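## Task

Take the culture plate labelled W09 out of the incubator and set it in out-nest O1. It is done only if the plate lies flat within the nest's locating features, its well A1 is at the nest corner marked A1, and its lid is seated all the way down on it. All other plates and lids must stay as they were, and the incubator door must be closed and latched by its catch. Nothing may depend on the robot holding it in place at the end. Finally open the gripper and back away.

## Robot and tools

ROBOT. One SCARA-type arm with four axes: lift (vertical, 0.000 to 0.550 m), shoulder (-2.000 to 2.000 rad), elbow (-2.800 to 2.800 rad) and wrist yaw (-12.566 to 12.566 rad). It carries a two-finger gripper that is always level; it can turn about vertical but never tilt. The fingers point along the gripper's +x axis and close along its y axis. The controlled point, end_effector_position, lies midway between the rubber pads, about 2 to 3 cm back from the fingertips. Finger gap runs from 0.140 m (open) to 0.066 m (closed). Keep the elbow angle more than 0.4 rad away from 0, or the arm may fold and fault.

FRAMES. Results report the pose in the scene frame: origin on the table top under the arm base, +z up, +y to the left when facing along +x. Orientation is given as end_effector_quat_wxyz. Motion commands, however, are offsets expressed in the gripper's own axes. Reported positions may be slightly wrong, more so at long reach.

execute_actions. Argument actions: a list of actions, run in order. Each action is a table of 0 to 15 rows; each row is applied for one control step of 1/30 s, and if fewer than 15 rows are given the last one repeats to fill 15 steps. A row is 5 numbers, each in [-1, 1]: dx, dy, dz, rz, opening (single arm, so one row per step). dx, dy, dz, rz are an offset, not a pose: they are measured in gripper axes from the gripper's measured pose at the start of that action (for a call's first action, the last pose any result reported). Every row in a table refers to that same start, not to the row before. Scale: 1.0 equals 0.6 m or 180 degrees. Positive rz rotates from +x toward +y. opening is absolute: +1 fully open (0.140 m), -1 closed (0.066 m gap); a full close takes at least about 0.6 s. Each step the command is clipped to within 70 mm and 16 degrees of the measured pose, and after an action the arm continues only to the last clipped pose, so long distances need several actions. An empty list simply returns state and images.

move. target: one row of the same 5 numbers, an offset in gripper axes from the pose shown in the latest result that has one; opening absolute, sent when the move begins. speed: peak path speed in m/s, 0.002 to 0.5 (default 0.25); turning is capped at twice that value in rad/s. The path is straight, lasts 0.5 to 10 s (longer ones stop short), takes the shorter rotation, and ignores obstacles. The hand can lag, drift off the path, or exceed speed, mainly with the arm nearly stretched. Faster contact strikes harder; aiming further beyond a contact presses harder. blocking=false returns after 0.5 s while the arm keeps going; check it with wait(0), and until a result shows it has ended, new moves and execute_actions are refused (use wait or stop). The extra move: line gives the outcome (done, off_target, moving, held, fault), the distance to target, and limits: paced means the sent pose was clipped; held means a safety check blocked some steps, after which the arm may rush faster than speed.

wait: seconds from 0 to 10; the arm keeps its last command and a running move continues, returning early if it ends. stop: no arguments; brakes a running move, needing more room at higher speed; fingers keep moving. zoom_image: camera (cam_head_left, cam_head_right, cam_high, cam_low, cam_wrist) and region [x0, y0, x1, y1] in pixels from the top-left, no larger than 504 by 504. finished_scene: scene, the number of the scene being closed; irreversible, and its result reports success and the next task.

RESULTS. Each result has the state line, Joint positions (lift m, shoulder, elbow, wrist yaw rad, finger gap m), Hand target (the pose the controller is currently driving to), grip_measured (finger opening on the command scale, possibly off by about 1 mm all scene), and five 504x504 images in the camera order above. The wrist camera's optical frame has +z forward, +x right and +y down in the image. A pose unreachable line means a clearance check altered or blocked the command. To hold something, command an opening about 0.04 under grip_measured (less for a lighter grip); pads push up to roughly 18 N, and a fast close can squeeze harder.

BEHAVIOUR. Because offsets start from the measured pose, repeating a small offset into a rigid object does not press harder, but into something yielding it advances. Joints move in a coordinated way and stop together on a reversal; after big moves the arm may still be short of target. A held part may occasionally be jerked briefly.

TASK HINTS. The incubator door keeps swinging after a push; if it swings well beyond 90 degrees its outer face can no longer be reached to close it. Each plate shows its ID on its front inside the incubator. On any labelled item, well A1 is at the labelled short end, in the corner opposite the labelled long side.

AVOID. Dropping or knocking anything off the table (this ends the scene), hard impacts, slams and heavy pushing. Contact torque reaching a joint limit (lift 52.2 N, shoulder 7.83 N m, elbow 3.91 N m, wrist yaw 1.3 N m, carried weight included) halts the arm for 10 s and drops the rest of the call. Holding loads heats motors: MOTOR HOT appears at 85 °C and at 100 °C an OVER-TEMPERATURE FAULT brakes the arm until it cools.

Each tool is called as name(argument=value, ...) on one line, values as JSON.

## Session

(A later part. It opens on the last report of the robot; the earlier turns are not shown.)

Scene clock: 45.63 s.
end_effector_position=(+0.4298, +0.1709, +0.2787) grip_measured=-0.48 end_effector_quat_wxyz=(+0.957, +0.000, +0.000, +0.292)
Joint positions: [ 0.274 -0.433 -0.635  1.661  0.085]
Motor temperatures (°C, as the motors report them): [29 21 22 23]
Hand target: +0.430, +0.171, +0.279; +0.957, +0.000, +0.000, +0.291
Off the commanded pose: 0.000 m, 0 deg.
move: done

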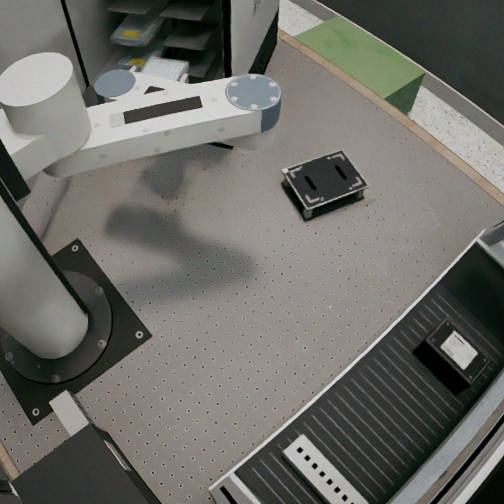

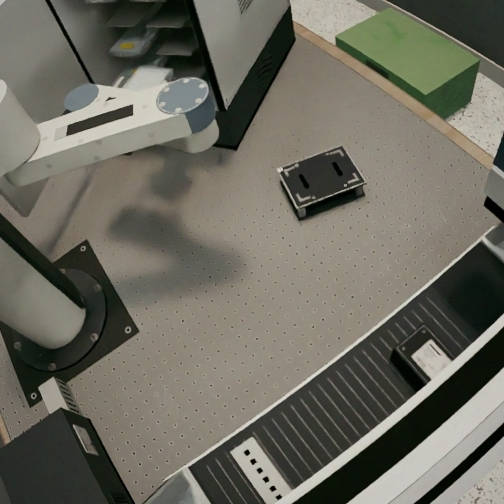

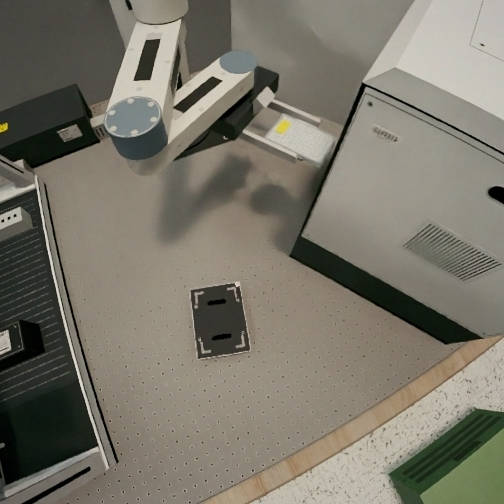

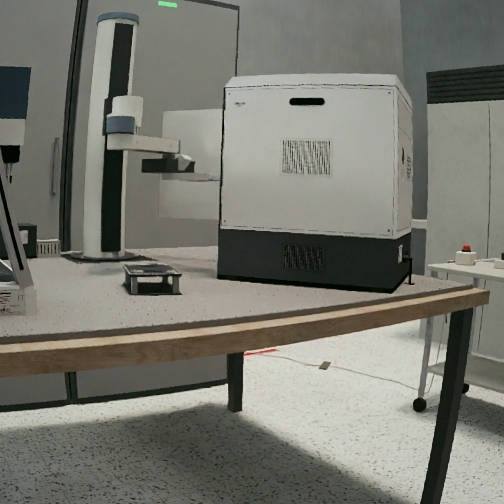

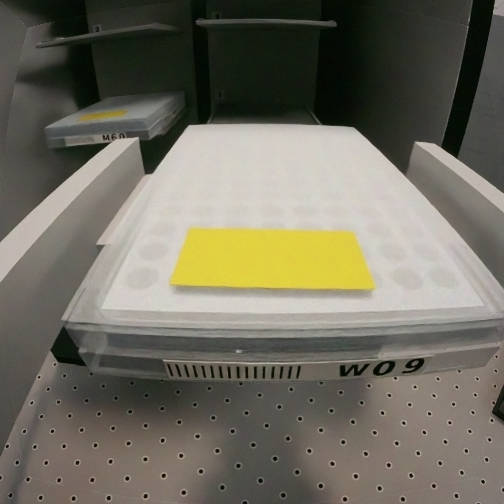

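move(target=[-0.085,-0.427,-0.2,-0.277,-0.53], speed=0.25)

move(target=[0.232,-0.02,-0.09,0,-0.53], speed=0.2)

Scene clock: 52.90 s.
end_effector_position=(+0.5305, -0.0705, +0.1587) grip_measured=-0.48 end_effector_quat_wxyz=(+0.990, +0.000, +0.000, -0.139)
Joint positions: [ 0.154 -1.114 -0.875  1.709  0.085]
Motor temperatures (°C, as the motors report them): [29 21 22 23]
Hand target: +0.530, -0.070, +0.159; +0.990, +0.000, +0.000, -0.139
Off the commanded pose: 0.000 m, 0 deg.
move: done

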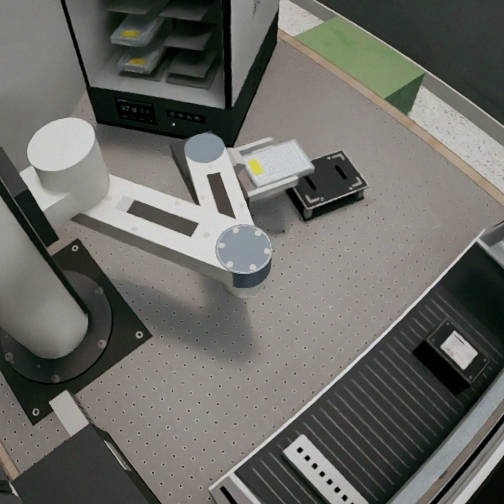

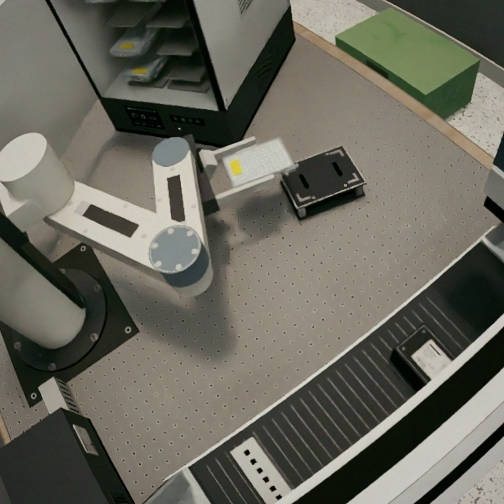

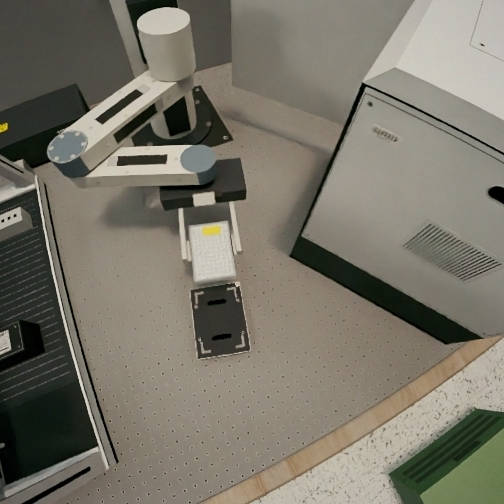

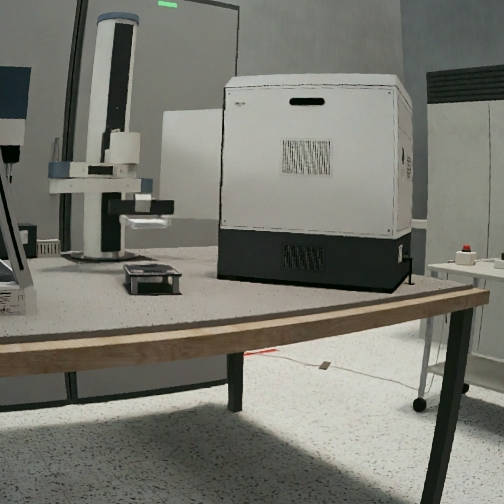

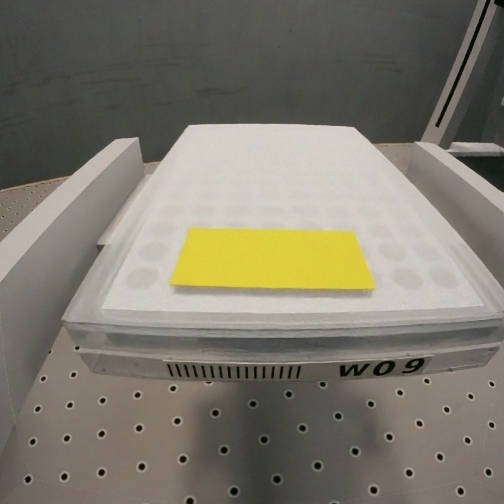

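Scene clock: 54.00 s.
end_effector_position=(+0.6610, -0.1205, +0.1046) grip_measured=-0.48 end_effector_quat_wxyz=(+0.990, +0.000, +0.000, -0.139)
Joint positions: [ 0.1   -0.956 -1.528  2.203  0.085]
Motor temperatures (°C, as the motors report them): [29 21 22 23]
Hand target: +0.661, -0.120, +0.105; +0.990, +0.000, +0.000, -0.139
Off the commanded pose: 0.000 m, 0 deg.
move: done

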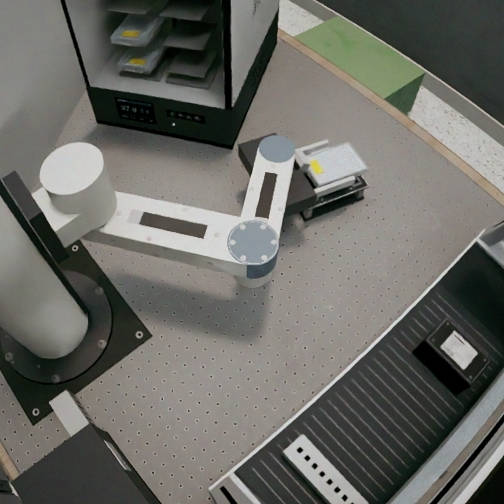

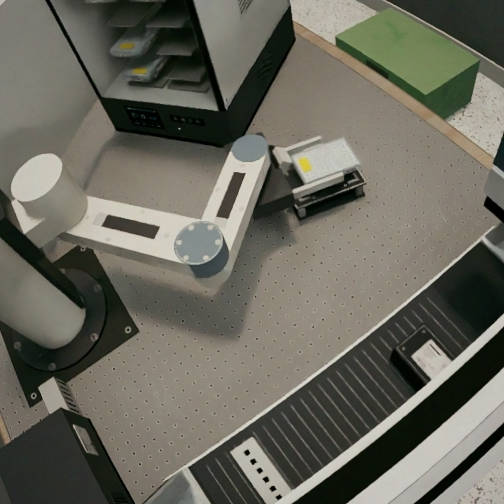

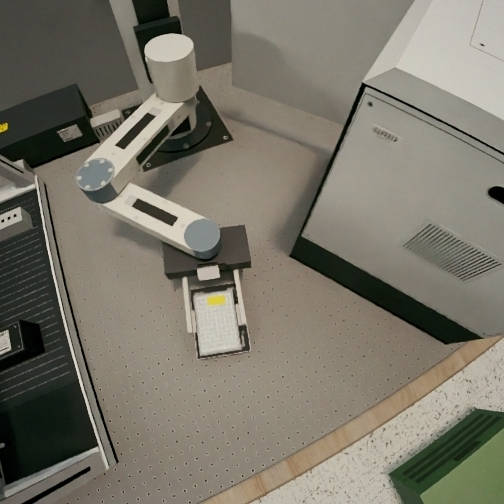

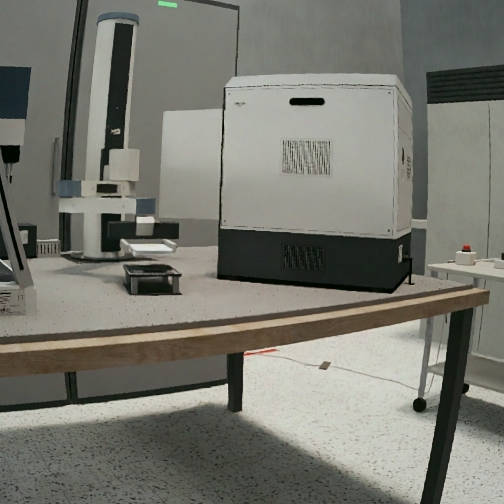

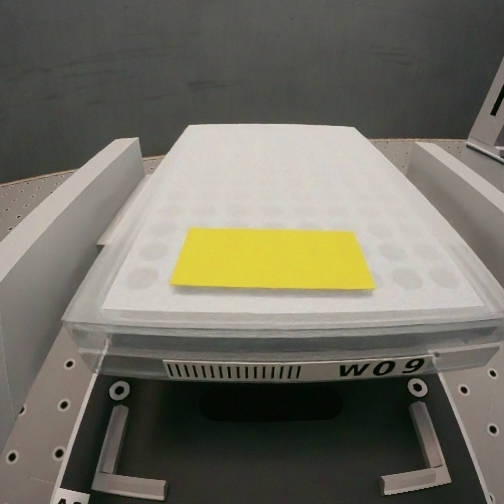

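move(target=[0,0.008,-0.04,0.008,-0.53], speed=0.08)

zoom_image(camera="cam_low", region=[100, 220, 200, 300])

zoom_image(camera="cam_high", region=[170, 270, 270, 370])

Scene clock: 59.87 s.
end_effector_position=(+0.6622, -0.1160, +0.0806) grip_measured=-0.48 end_effector_quat_wxyz=(+0.992, +0.000, +0.000, -0.127)
Joint positions: [ 0.076 -0.952 -1.528  2.225  0.085]
Motor temperatures (°C, as the motors report them): [29 21 22 23]
Hand target: +0.662, -0.116, +0.081; +0.992, +0.000, +0.000, -0.127
Off the commanded pose: 0.000 m, 0 deg.
move: done

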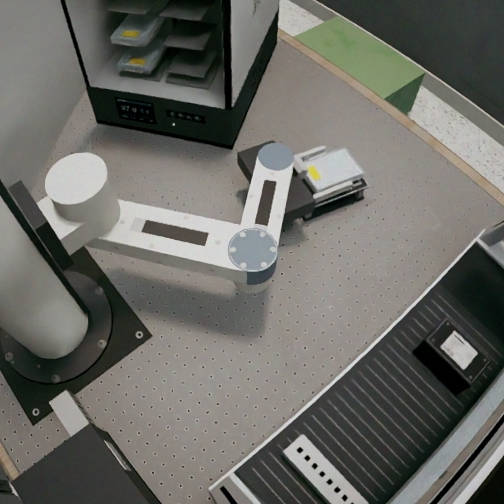

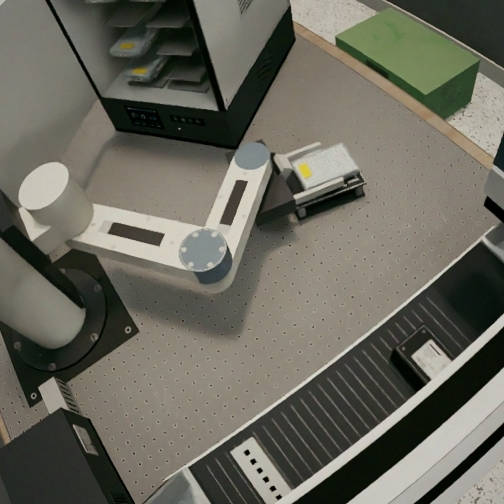

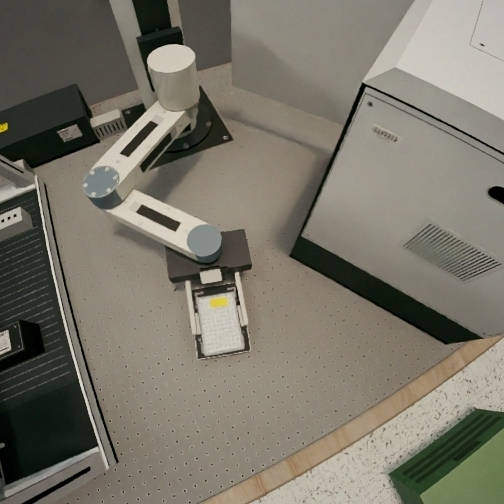

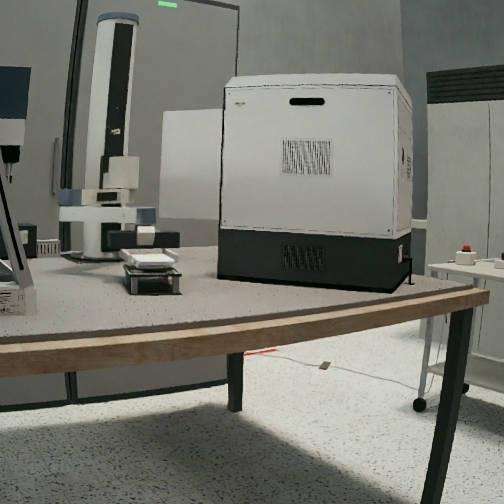

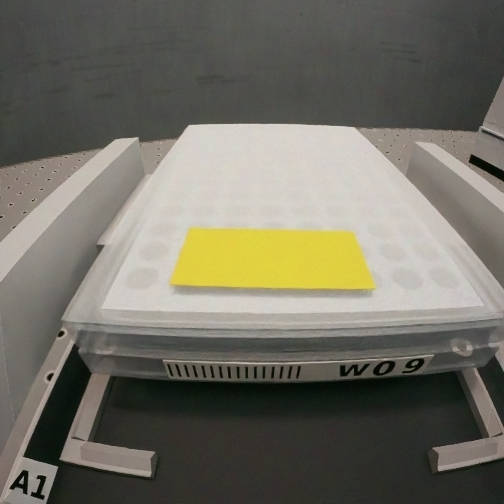

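Region (100, 220, 200, 300) of cam_low's 504x504 image, scaled by 5.040, with more detail than that image has; it fills the top 403 rows of this view, and the rest is white.

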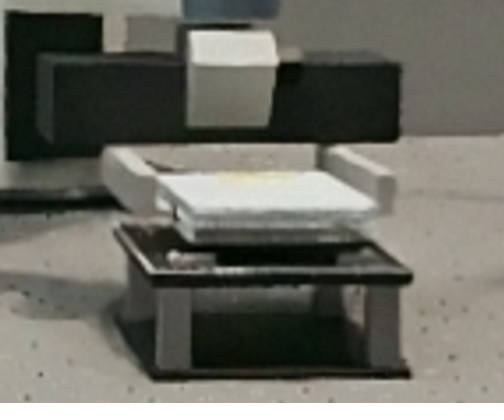

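Region (170, 270, 270, 370) of cam_high's 504x504 image, scaled by 5.040, with more detail than that image has.

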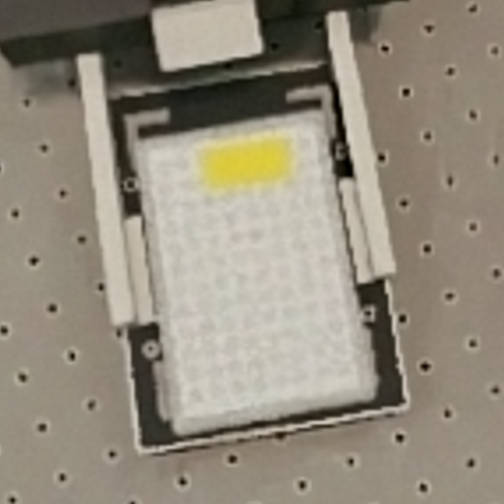

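move(target=[-0.012,0,-0.011,0,-0.53], speed=0.04)

zoom_image(camera="cam_wrist", region=[0, 300, 504, 504])

zoom_image(camera="cam_high", region=[170, 270, 270, 370])

zoom_image(camera="cam_low", region=[110, 240, 190, 290])

Scene clock: 64.60 s.
end_effector_position=(+0.6553, -0.1140, +0.0739) grip_measured=-0.48 end_effector_quat_wxyz=(+0.992, +0.000, +0.000, -0.127)
Joint positions: [ 0.069 -0.967 -1.49   2.203  0.085]
Motor temperatures (°C, as the motors report them): [29 21 22 23]
Hand target: +0.655, -0.114, +0.074; +0.992, +0.000, +0.000, -0.127
Off the commanded pose: 0.000 m, 0 deg.
move: done

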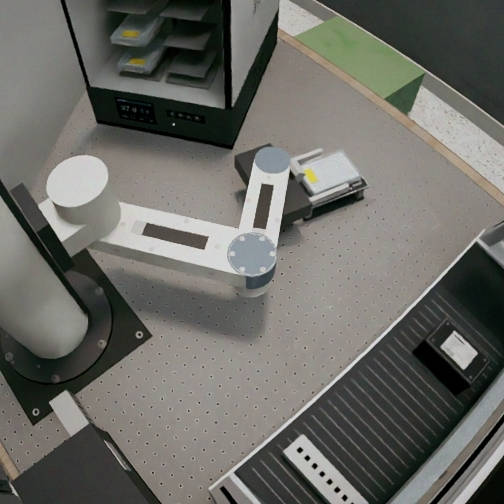

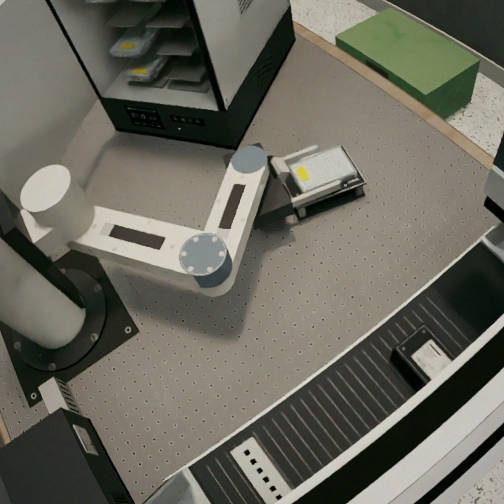

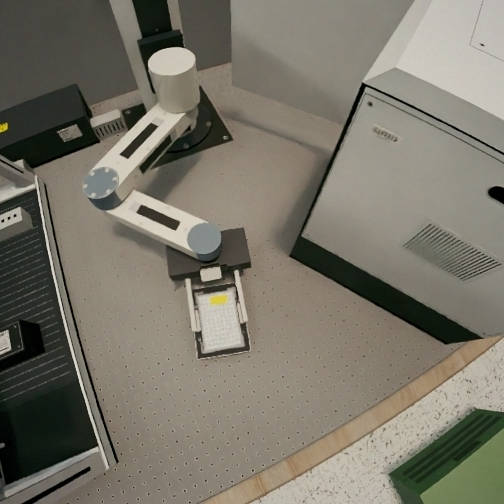

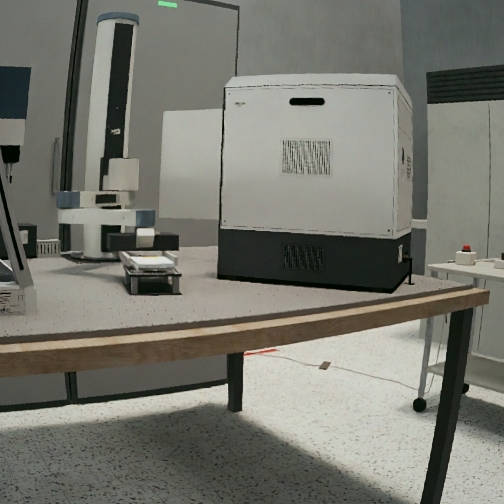

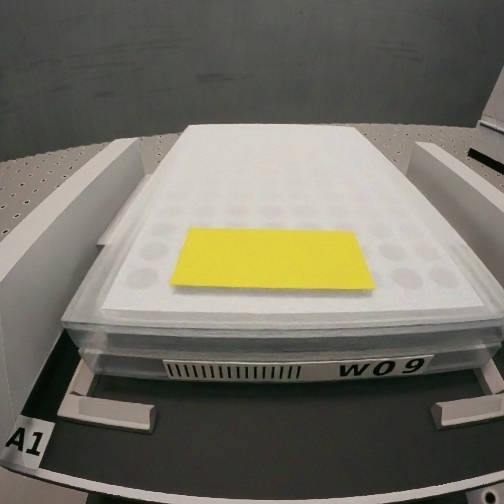

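Region (0, 300, 504, 504) of cam_wrist's 504x504 image, scaled by 1.000; it fills the top 204 rows of this view, and the rest is white.

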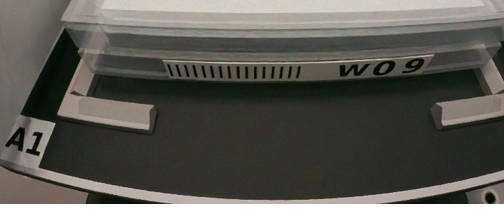

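Region (170, 270, 270, 370) of cam_high's 504x504 image, scaled by 5.040, with more detail than that image has.

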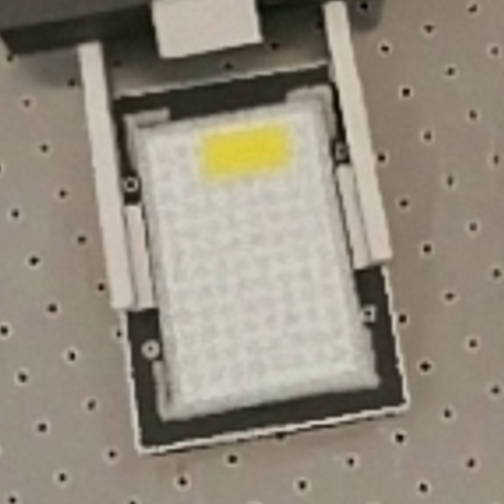

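Region (110, 240, 190, 290) of cam_low's 504x504 image, scaled by 6.300, with more detail than that image has; it fills the top 315 rows of this view, and the rest is white.

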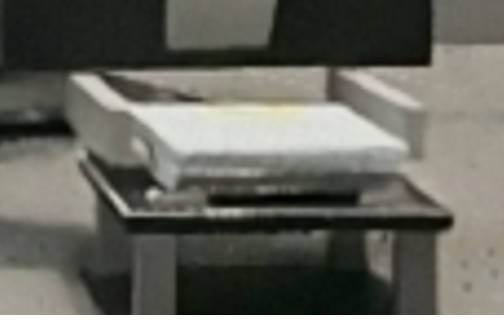

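move(target=[-0.0033,0.0005,-0.005,0,-0.53], speed=0.02)

zoom_image(camera="cam_wrist", region=[30, 320, 230, 450])

zoom_image(camera="cam_high", region=[170, 270, 270, 370])

zoom_image(camera="cam_head_right", region=[280, 135, 380, 215])

Scene clock: 70.33 s.
end_effector_position=(+0.6537, -0.1140, +0.0710) grip_measured=-0.48 end_effector_quat_wxyz=(+0.992, +0.000, +0.000, -0.128)
Joint positions: [ 0.066 -0.971 -1.481  2.194  0.085]
Motor temperatures (°C, as the motors report them): [29 21 22 23]
Hand target: +0.653, -0.113, +0.071; +0.992, +0.000, +0.000, -0.127
Off the commanded pose: 0.001 m, 0 deg.
move: done

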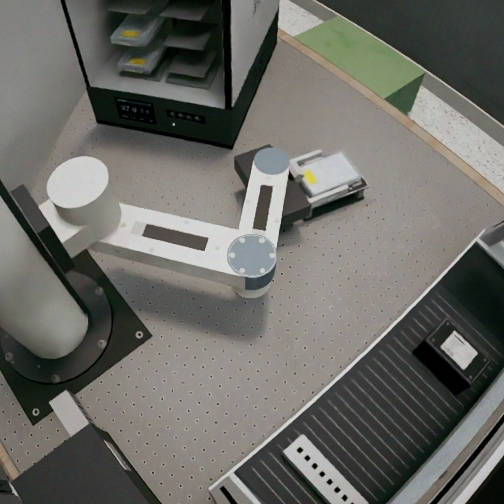

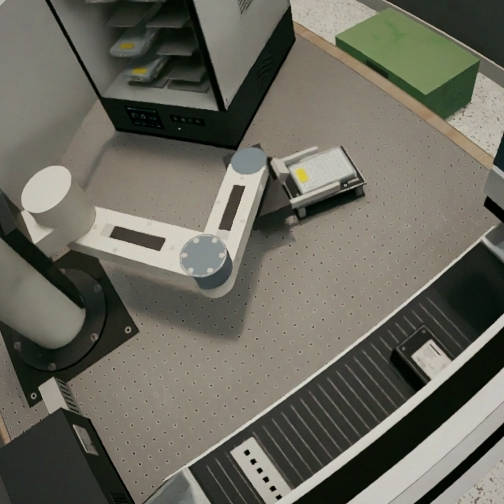

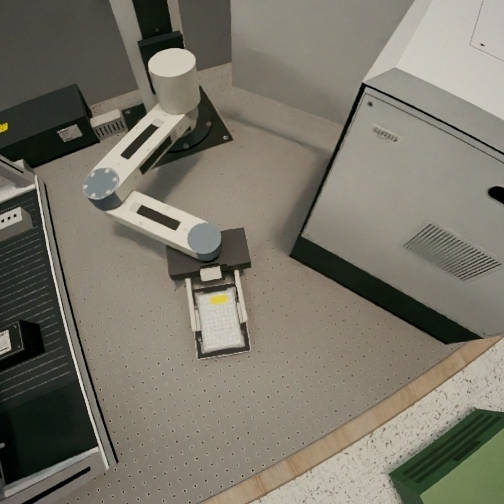

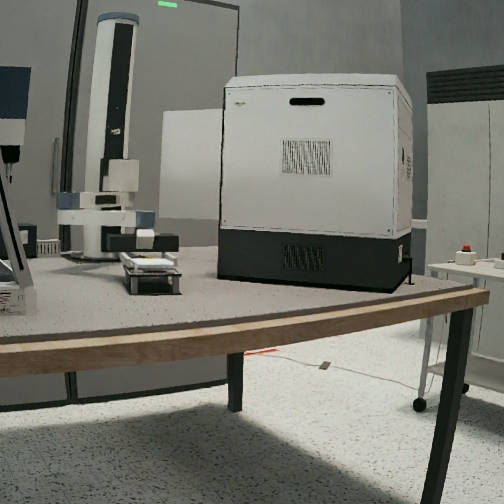

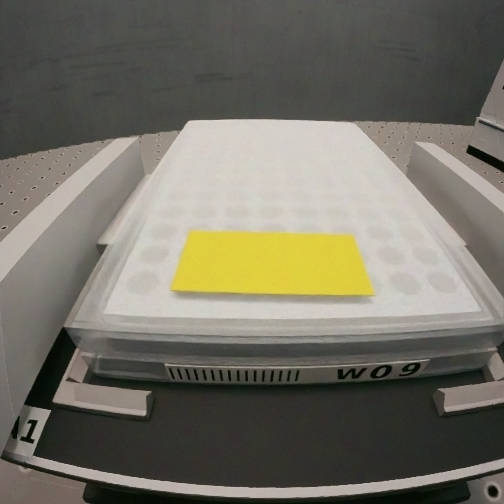

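Region (30, 320, 230, 450) of cam_wrist's 504x504 image, scaled by 2.520, with more detail than that image has; it fills the top 328 rows of this view, and the rest is white.

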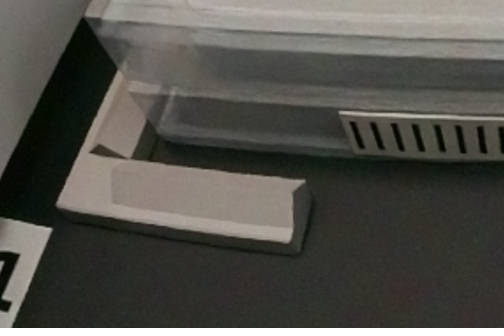

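Region (170, 270, 270, 370) of cam_high's 504x504 image, scaled by 5.040, with more detail than that image has.

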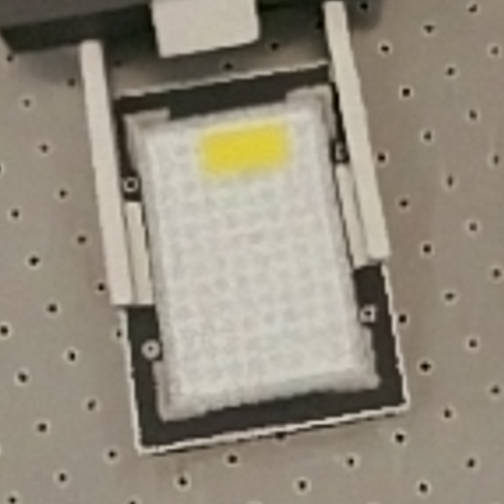

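Region (280, 135, 380, 215) of cam_head_right's 504x504 image, scaled by 5.040, with more detail than that image has; it fills the top 403 rows of this view, and the rest is white.

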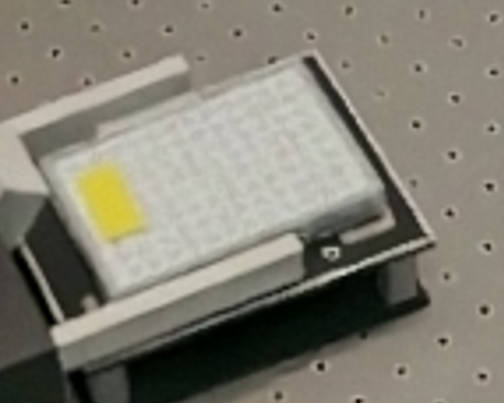

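move(target=[-0.0035,0,0.001,-0.004,-0.53], speed=0.01)

zoom_image(camera="cam_wrist", region=[30, 320, 230, 450])

zoom_image(camera="cam_high", region=[170, 270, 270, 370])

zoom_image(camera="cam_low", region=[110, 240, 190, 290])

Scene clock: 75.47 s.
end_effector_position=(+0.6517, -0.1136, +0.0716) grip_measured=-0.48 end_effector_quat_wxyz=(+0.991, +0.000, +0.000, -0.135)
Joint positions: [ 0.067 -0.97  -1.471  2.171  0.085]
Motor temperatures (°C, as the motors report them): [29 21 22 23]
Hand target: +0.652, -0.113, +0.072; +0.991, +0.000, +0.000, -0.135
Off the commanded pose: 0.000 m, 0 deg.
move: done

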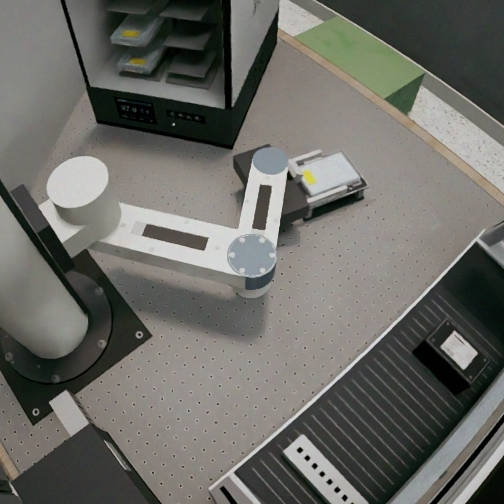

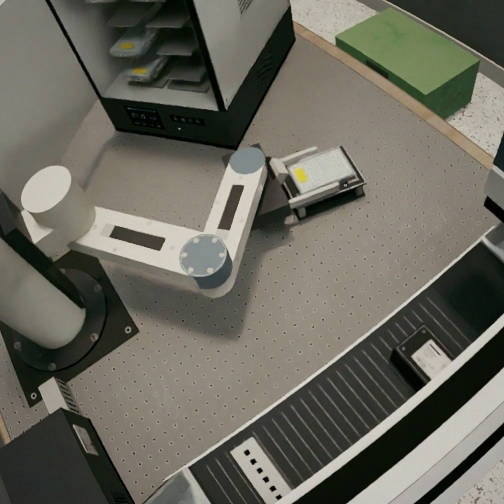

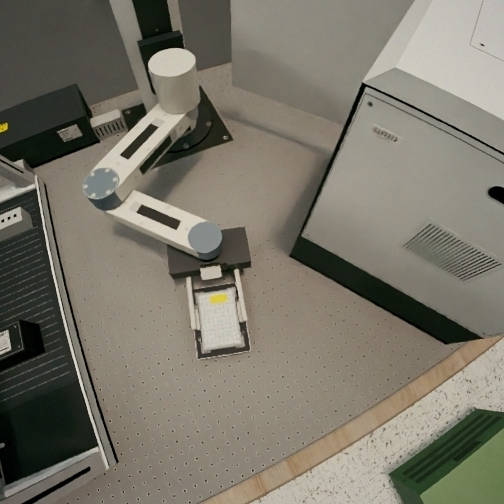

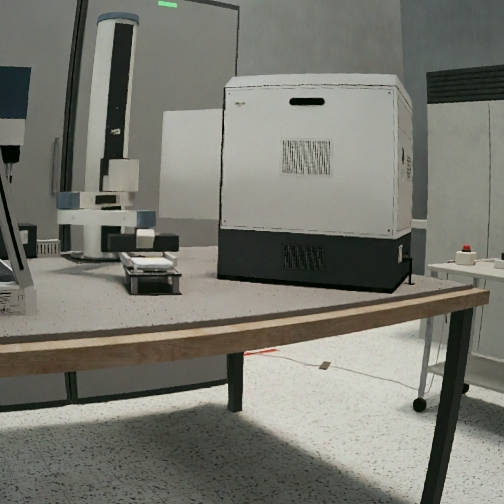

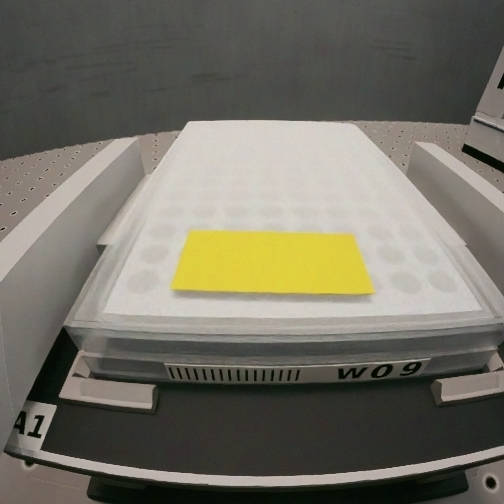

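Region (30, 320, 230, 450) of cam_wrist's 504x504 image, scaled by 2.520, with more detail than that image has; it fills the top 328 rows of this view, and the rest is white.

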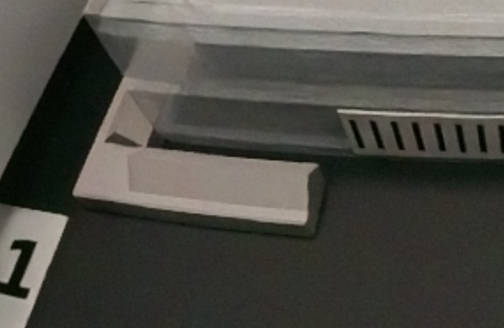

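Region (170, 270, 270, 370) of cam_high's 504x504 image, scaled by 5.040, with more detail than that image has.

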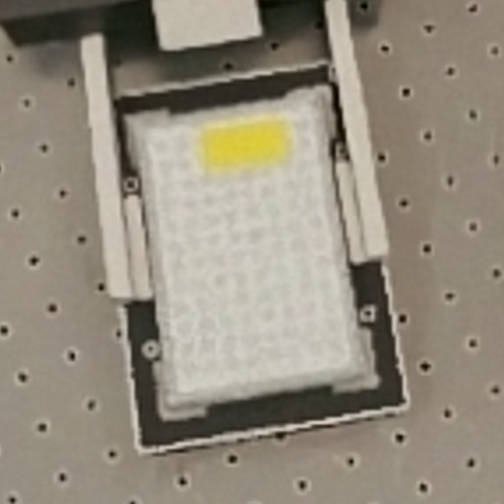

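Region (110, 240, 190, 290) of cam_low's 504x504 image, scaled by 6.300, with more detail than that image has; it fills the top 315 rows of this view, and the rest is white.

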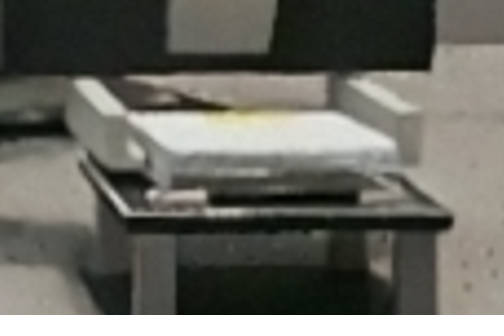

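move(target=[0,0.0003,-0.0045,0.0018,-0.53], speed=0.008)

zoom_image(camera="cam_low", region=[110, 240, 190, 290])

Scene clock: 79.50 s.
end_effector_position=(+0.6516, -0.1136, +0.0695) grip_measured=-0.48 end_effector_quat_wxyz=(+0.991, +0.000, +0.000, -0.133)
Joint positions: [ 0.064 -0.972 -1.47   2.176  0.085]
Motor temperatures (°C, as the motors report them): [29 21 22 23]
Hand target: +0.652, -0.113, +0.069; +0.991, +0.000, +0.000, -0.132
Off the commanded pose: 0.001 m, 0 deg.
move: done

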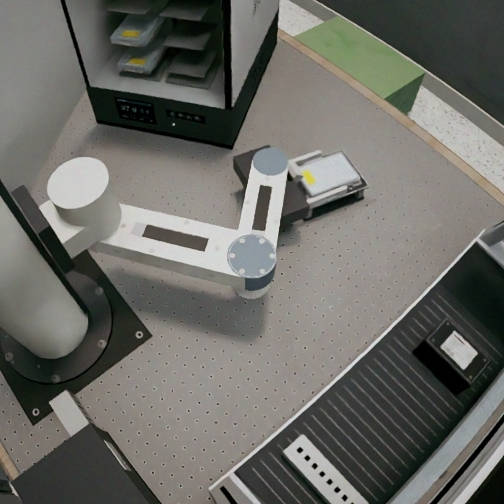

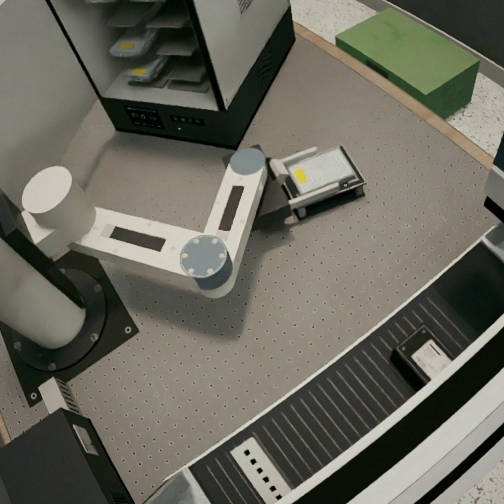

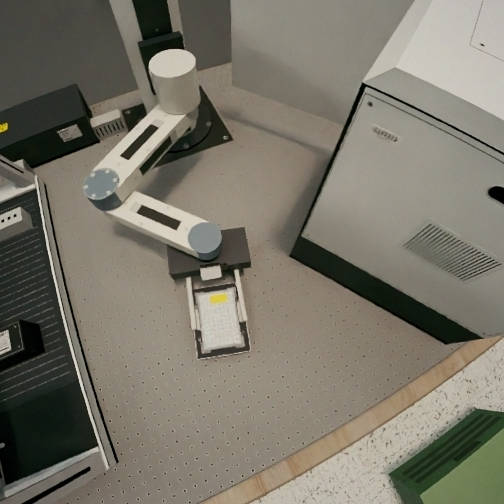

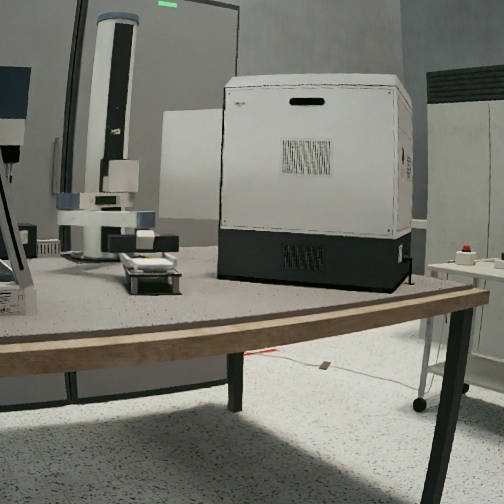

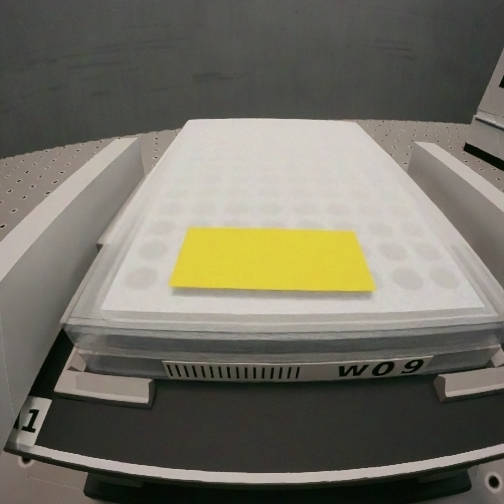

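Region (110, 240, 190, 290) of cam_low's 504x504 image, scaled by 6.300, with more detail than that image has; it fills the top 315 rows of this view, and the rest is white.

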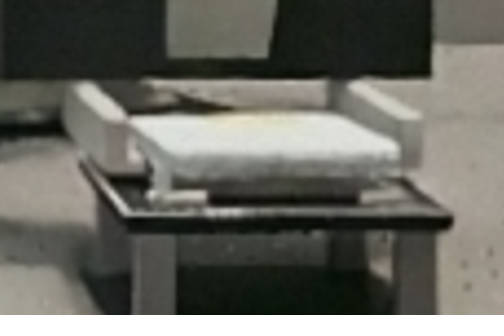

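move(target=[-0.002,0,0.0012,0,-0.53], speed=0.006)

execute_actions(actions=[[[0,0,0,0,-0.49],[0,0,0,0,-0.48],[0,0,0,0,-0.47],[0,0,0,0,-0.46],[0,0,0,0,-0.45],[0,0,0,0,-0.44],[0,0,0,0,-0.4],[0,0,0,0,-0.3]]])

zoom_image(camera="cam_low", region=[110, 240, 190, 290])

zoom_image(camera="cam_high", region=[170, 270, 270, 370])

Scene clock: 83.83 s.
end_effector_position=(+0.6505, -0.1132, +0.0702) grip_measured=-0.48 end_effector_quat_wxyz=(+0.991, +0.000, +0.000, -0.133)
Joint positions: [ 0.065 -0.974 -1.464  2.172  0.085]
Motor temperatures (°C, as the motors report them): [28 21 22 23]
Hand target: +0.650, -0.113, +0.070; +0.991, +0.000, +0.000, -0.133
Off the commanded pose: 0.000 m, 0 deg.
move: done

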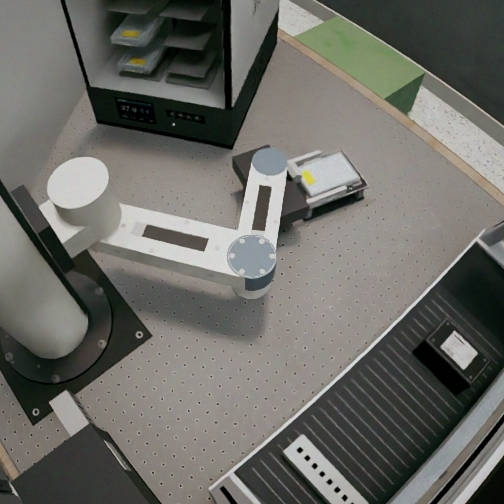

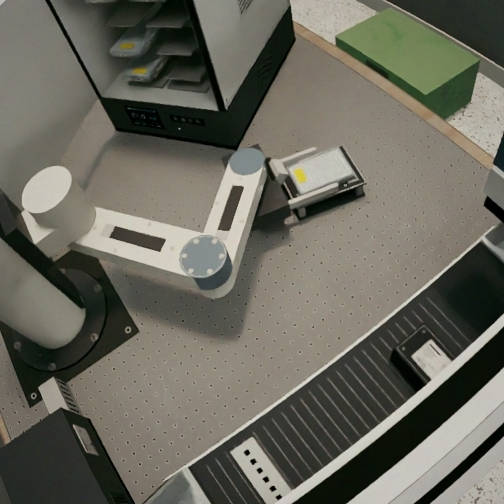

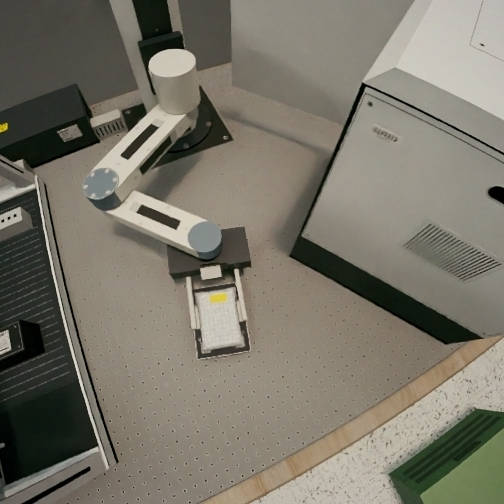

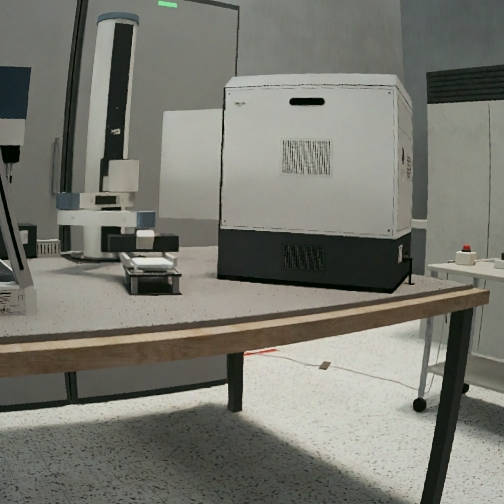

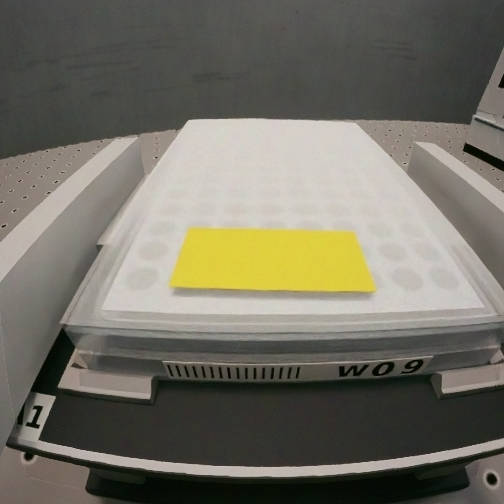

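Scene clock: 84.33 s.
end_effector_position=(+0.6505, -0.1132, +0.0702) grip_measured=-0.30 end_effector_quat_wxyz=(+0.991, +0.000, +0.000, -0.133)
Joint positions: [ 0.065 -0.974 -1.464  2.172  0.092]
Motor temperatures (°C, as the motors report them): [28 21 22 23]
Hand target: +0.651, -0.113, +0.070; +0.991, +0.000, +0.000, -0.133
Off the commanded pose: 0.000 m, 0 deg.

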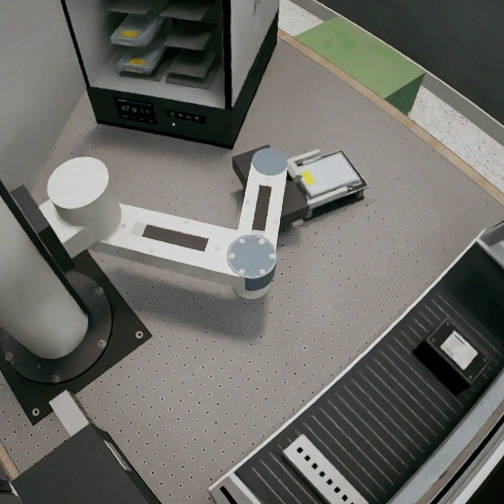

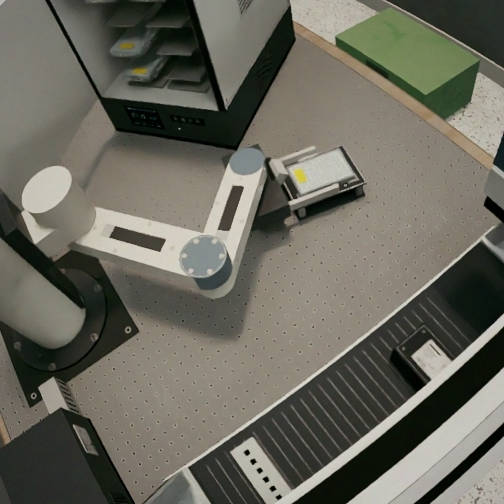

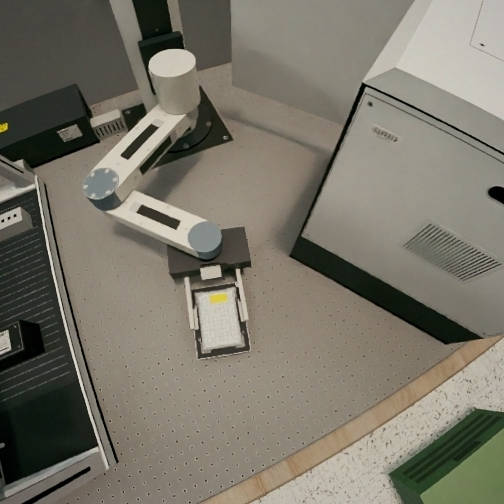

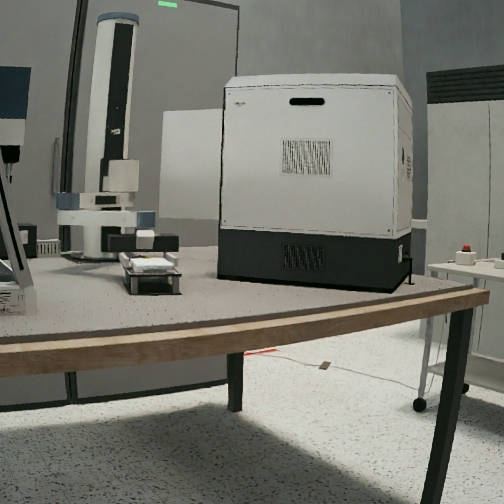

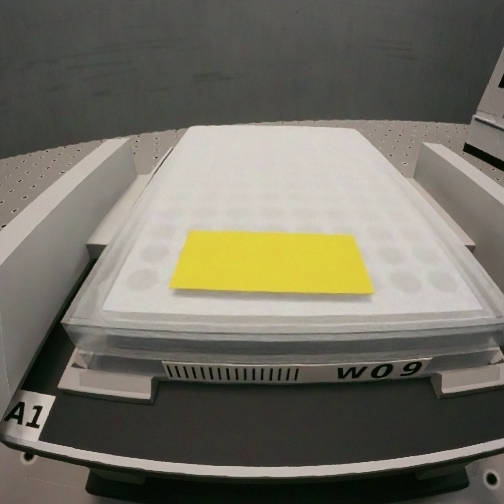

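Region (110, 240, 190, 290) of cam_low's 504x504 image, scaled by 6.300, with more detail than that image has; it fills the top 315 rows of this view, and the rest is white.

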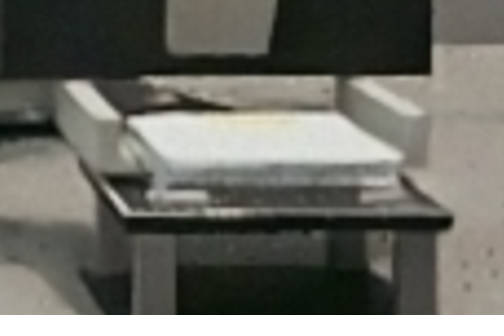

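Region (170, 270, 270, 370) of cam_high's 504x504 image, scaled by 5.040, with more detail than that image has.

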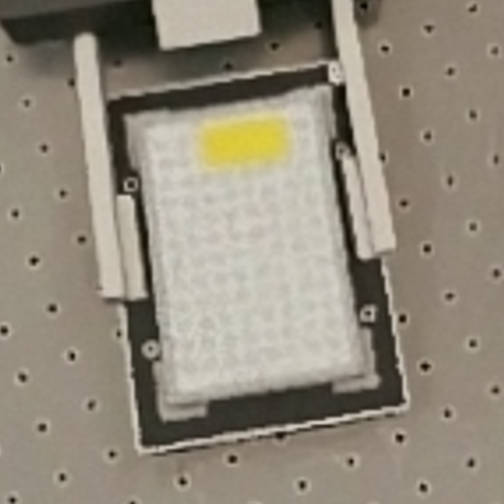

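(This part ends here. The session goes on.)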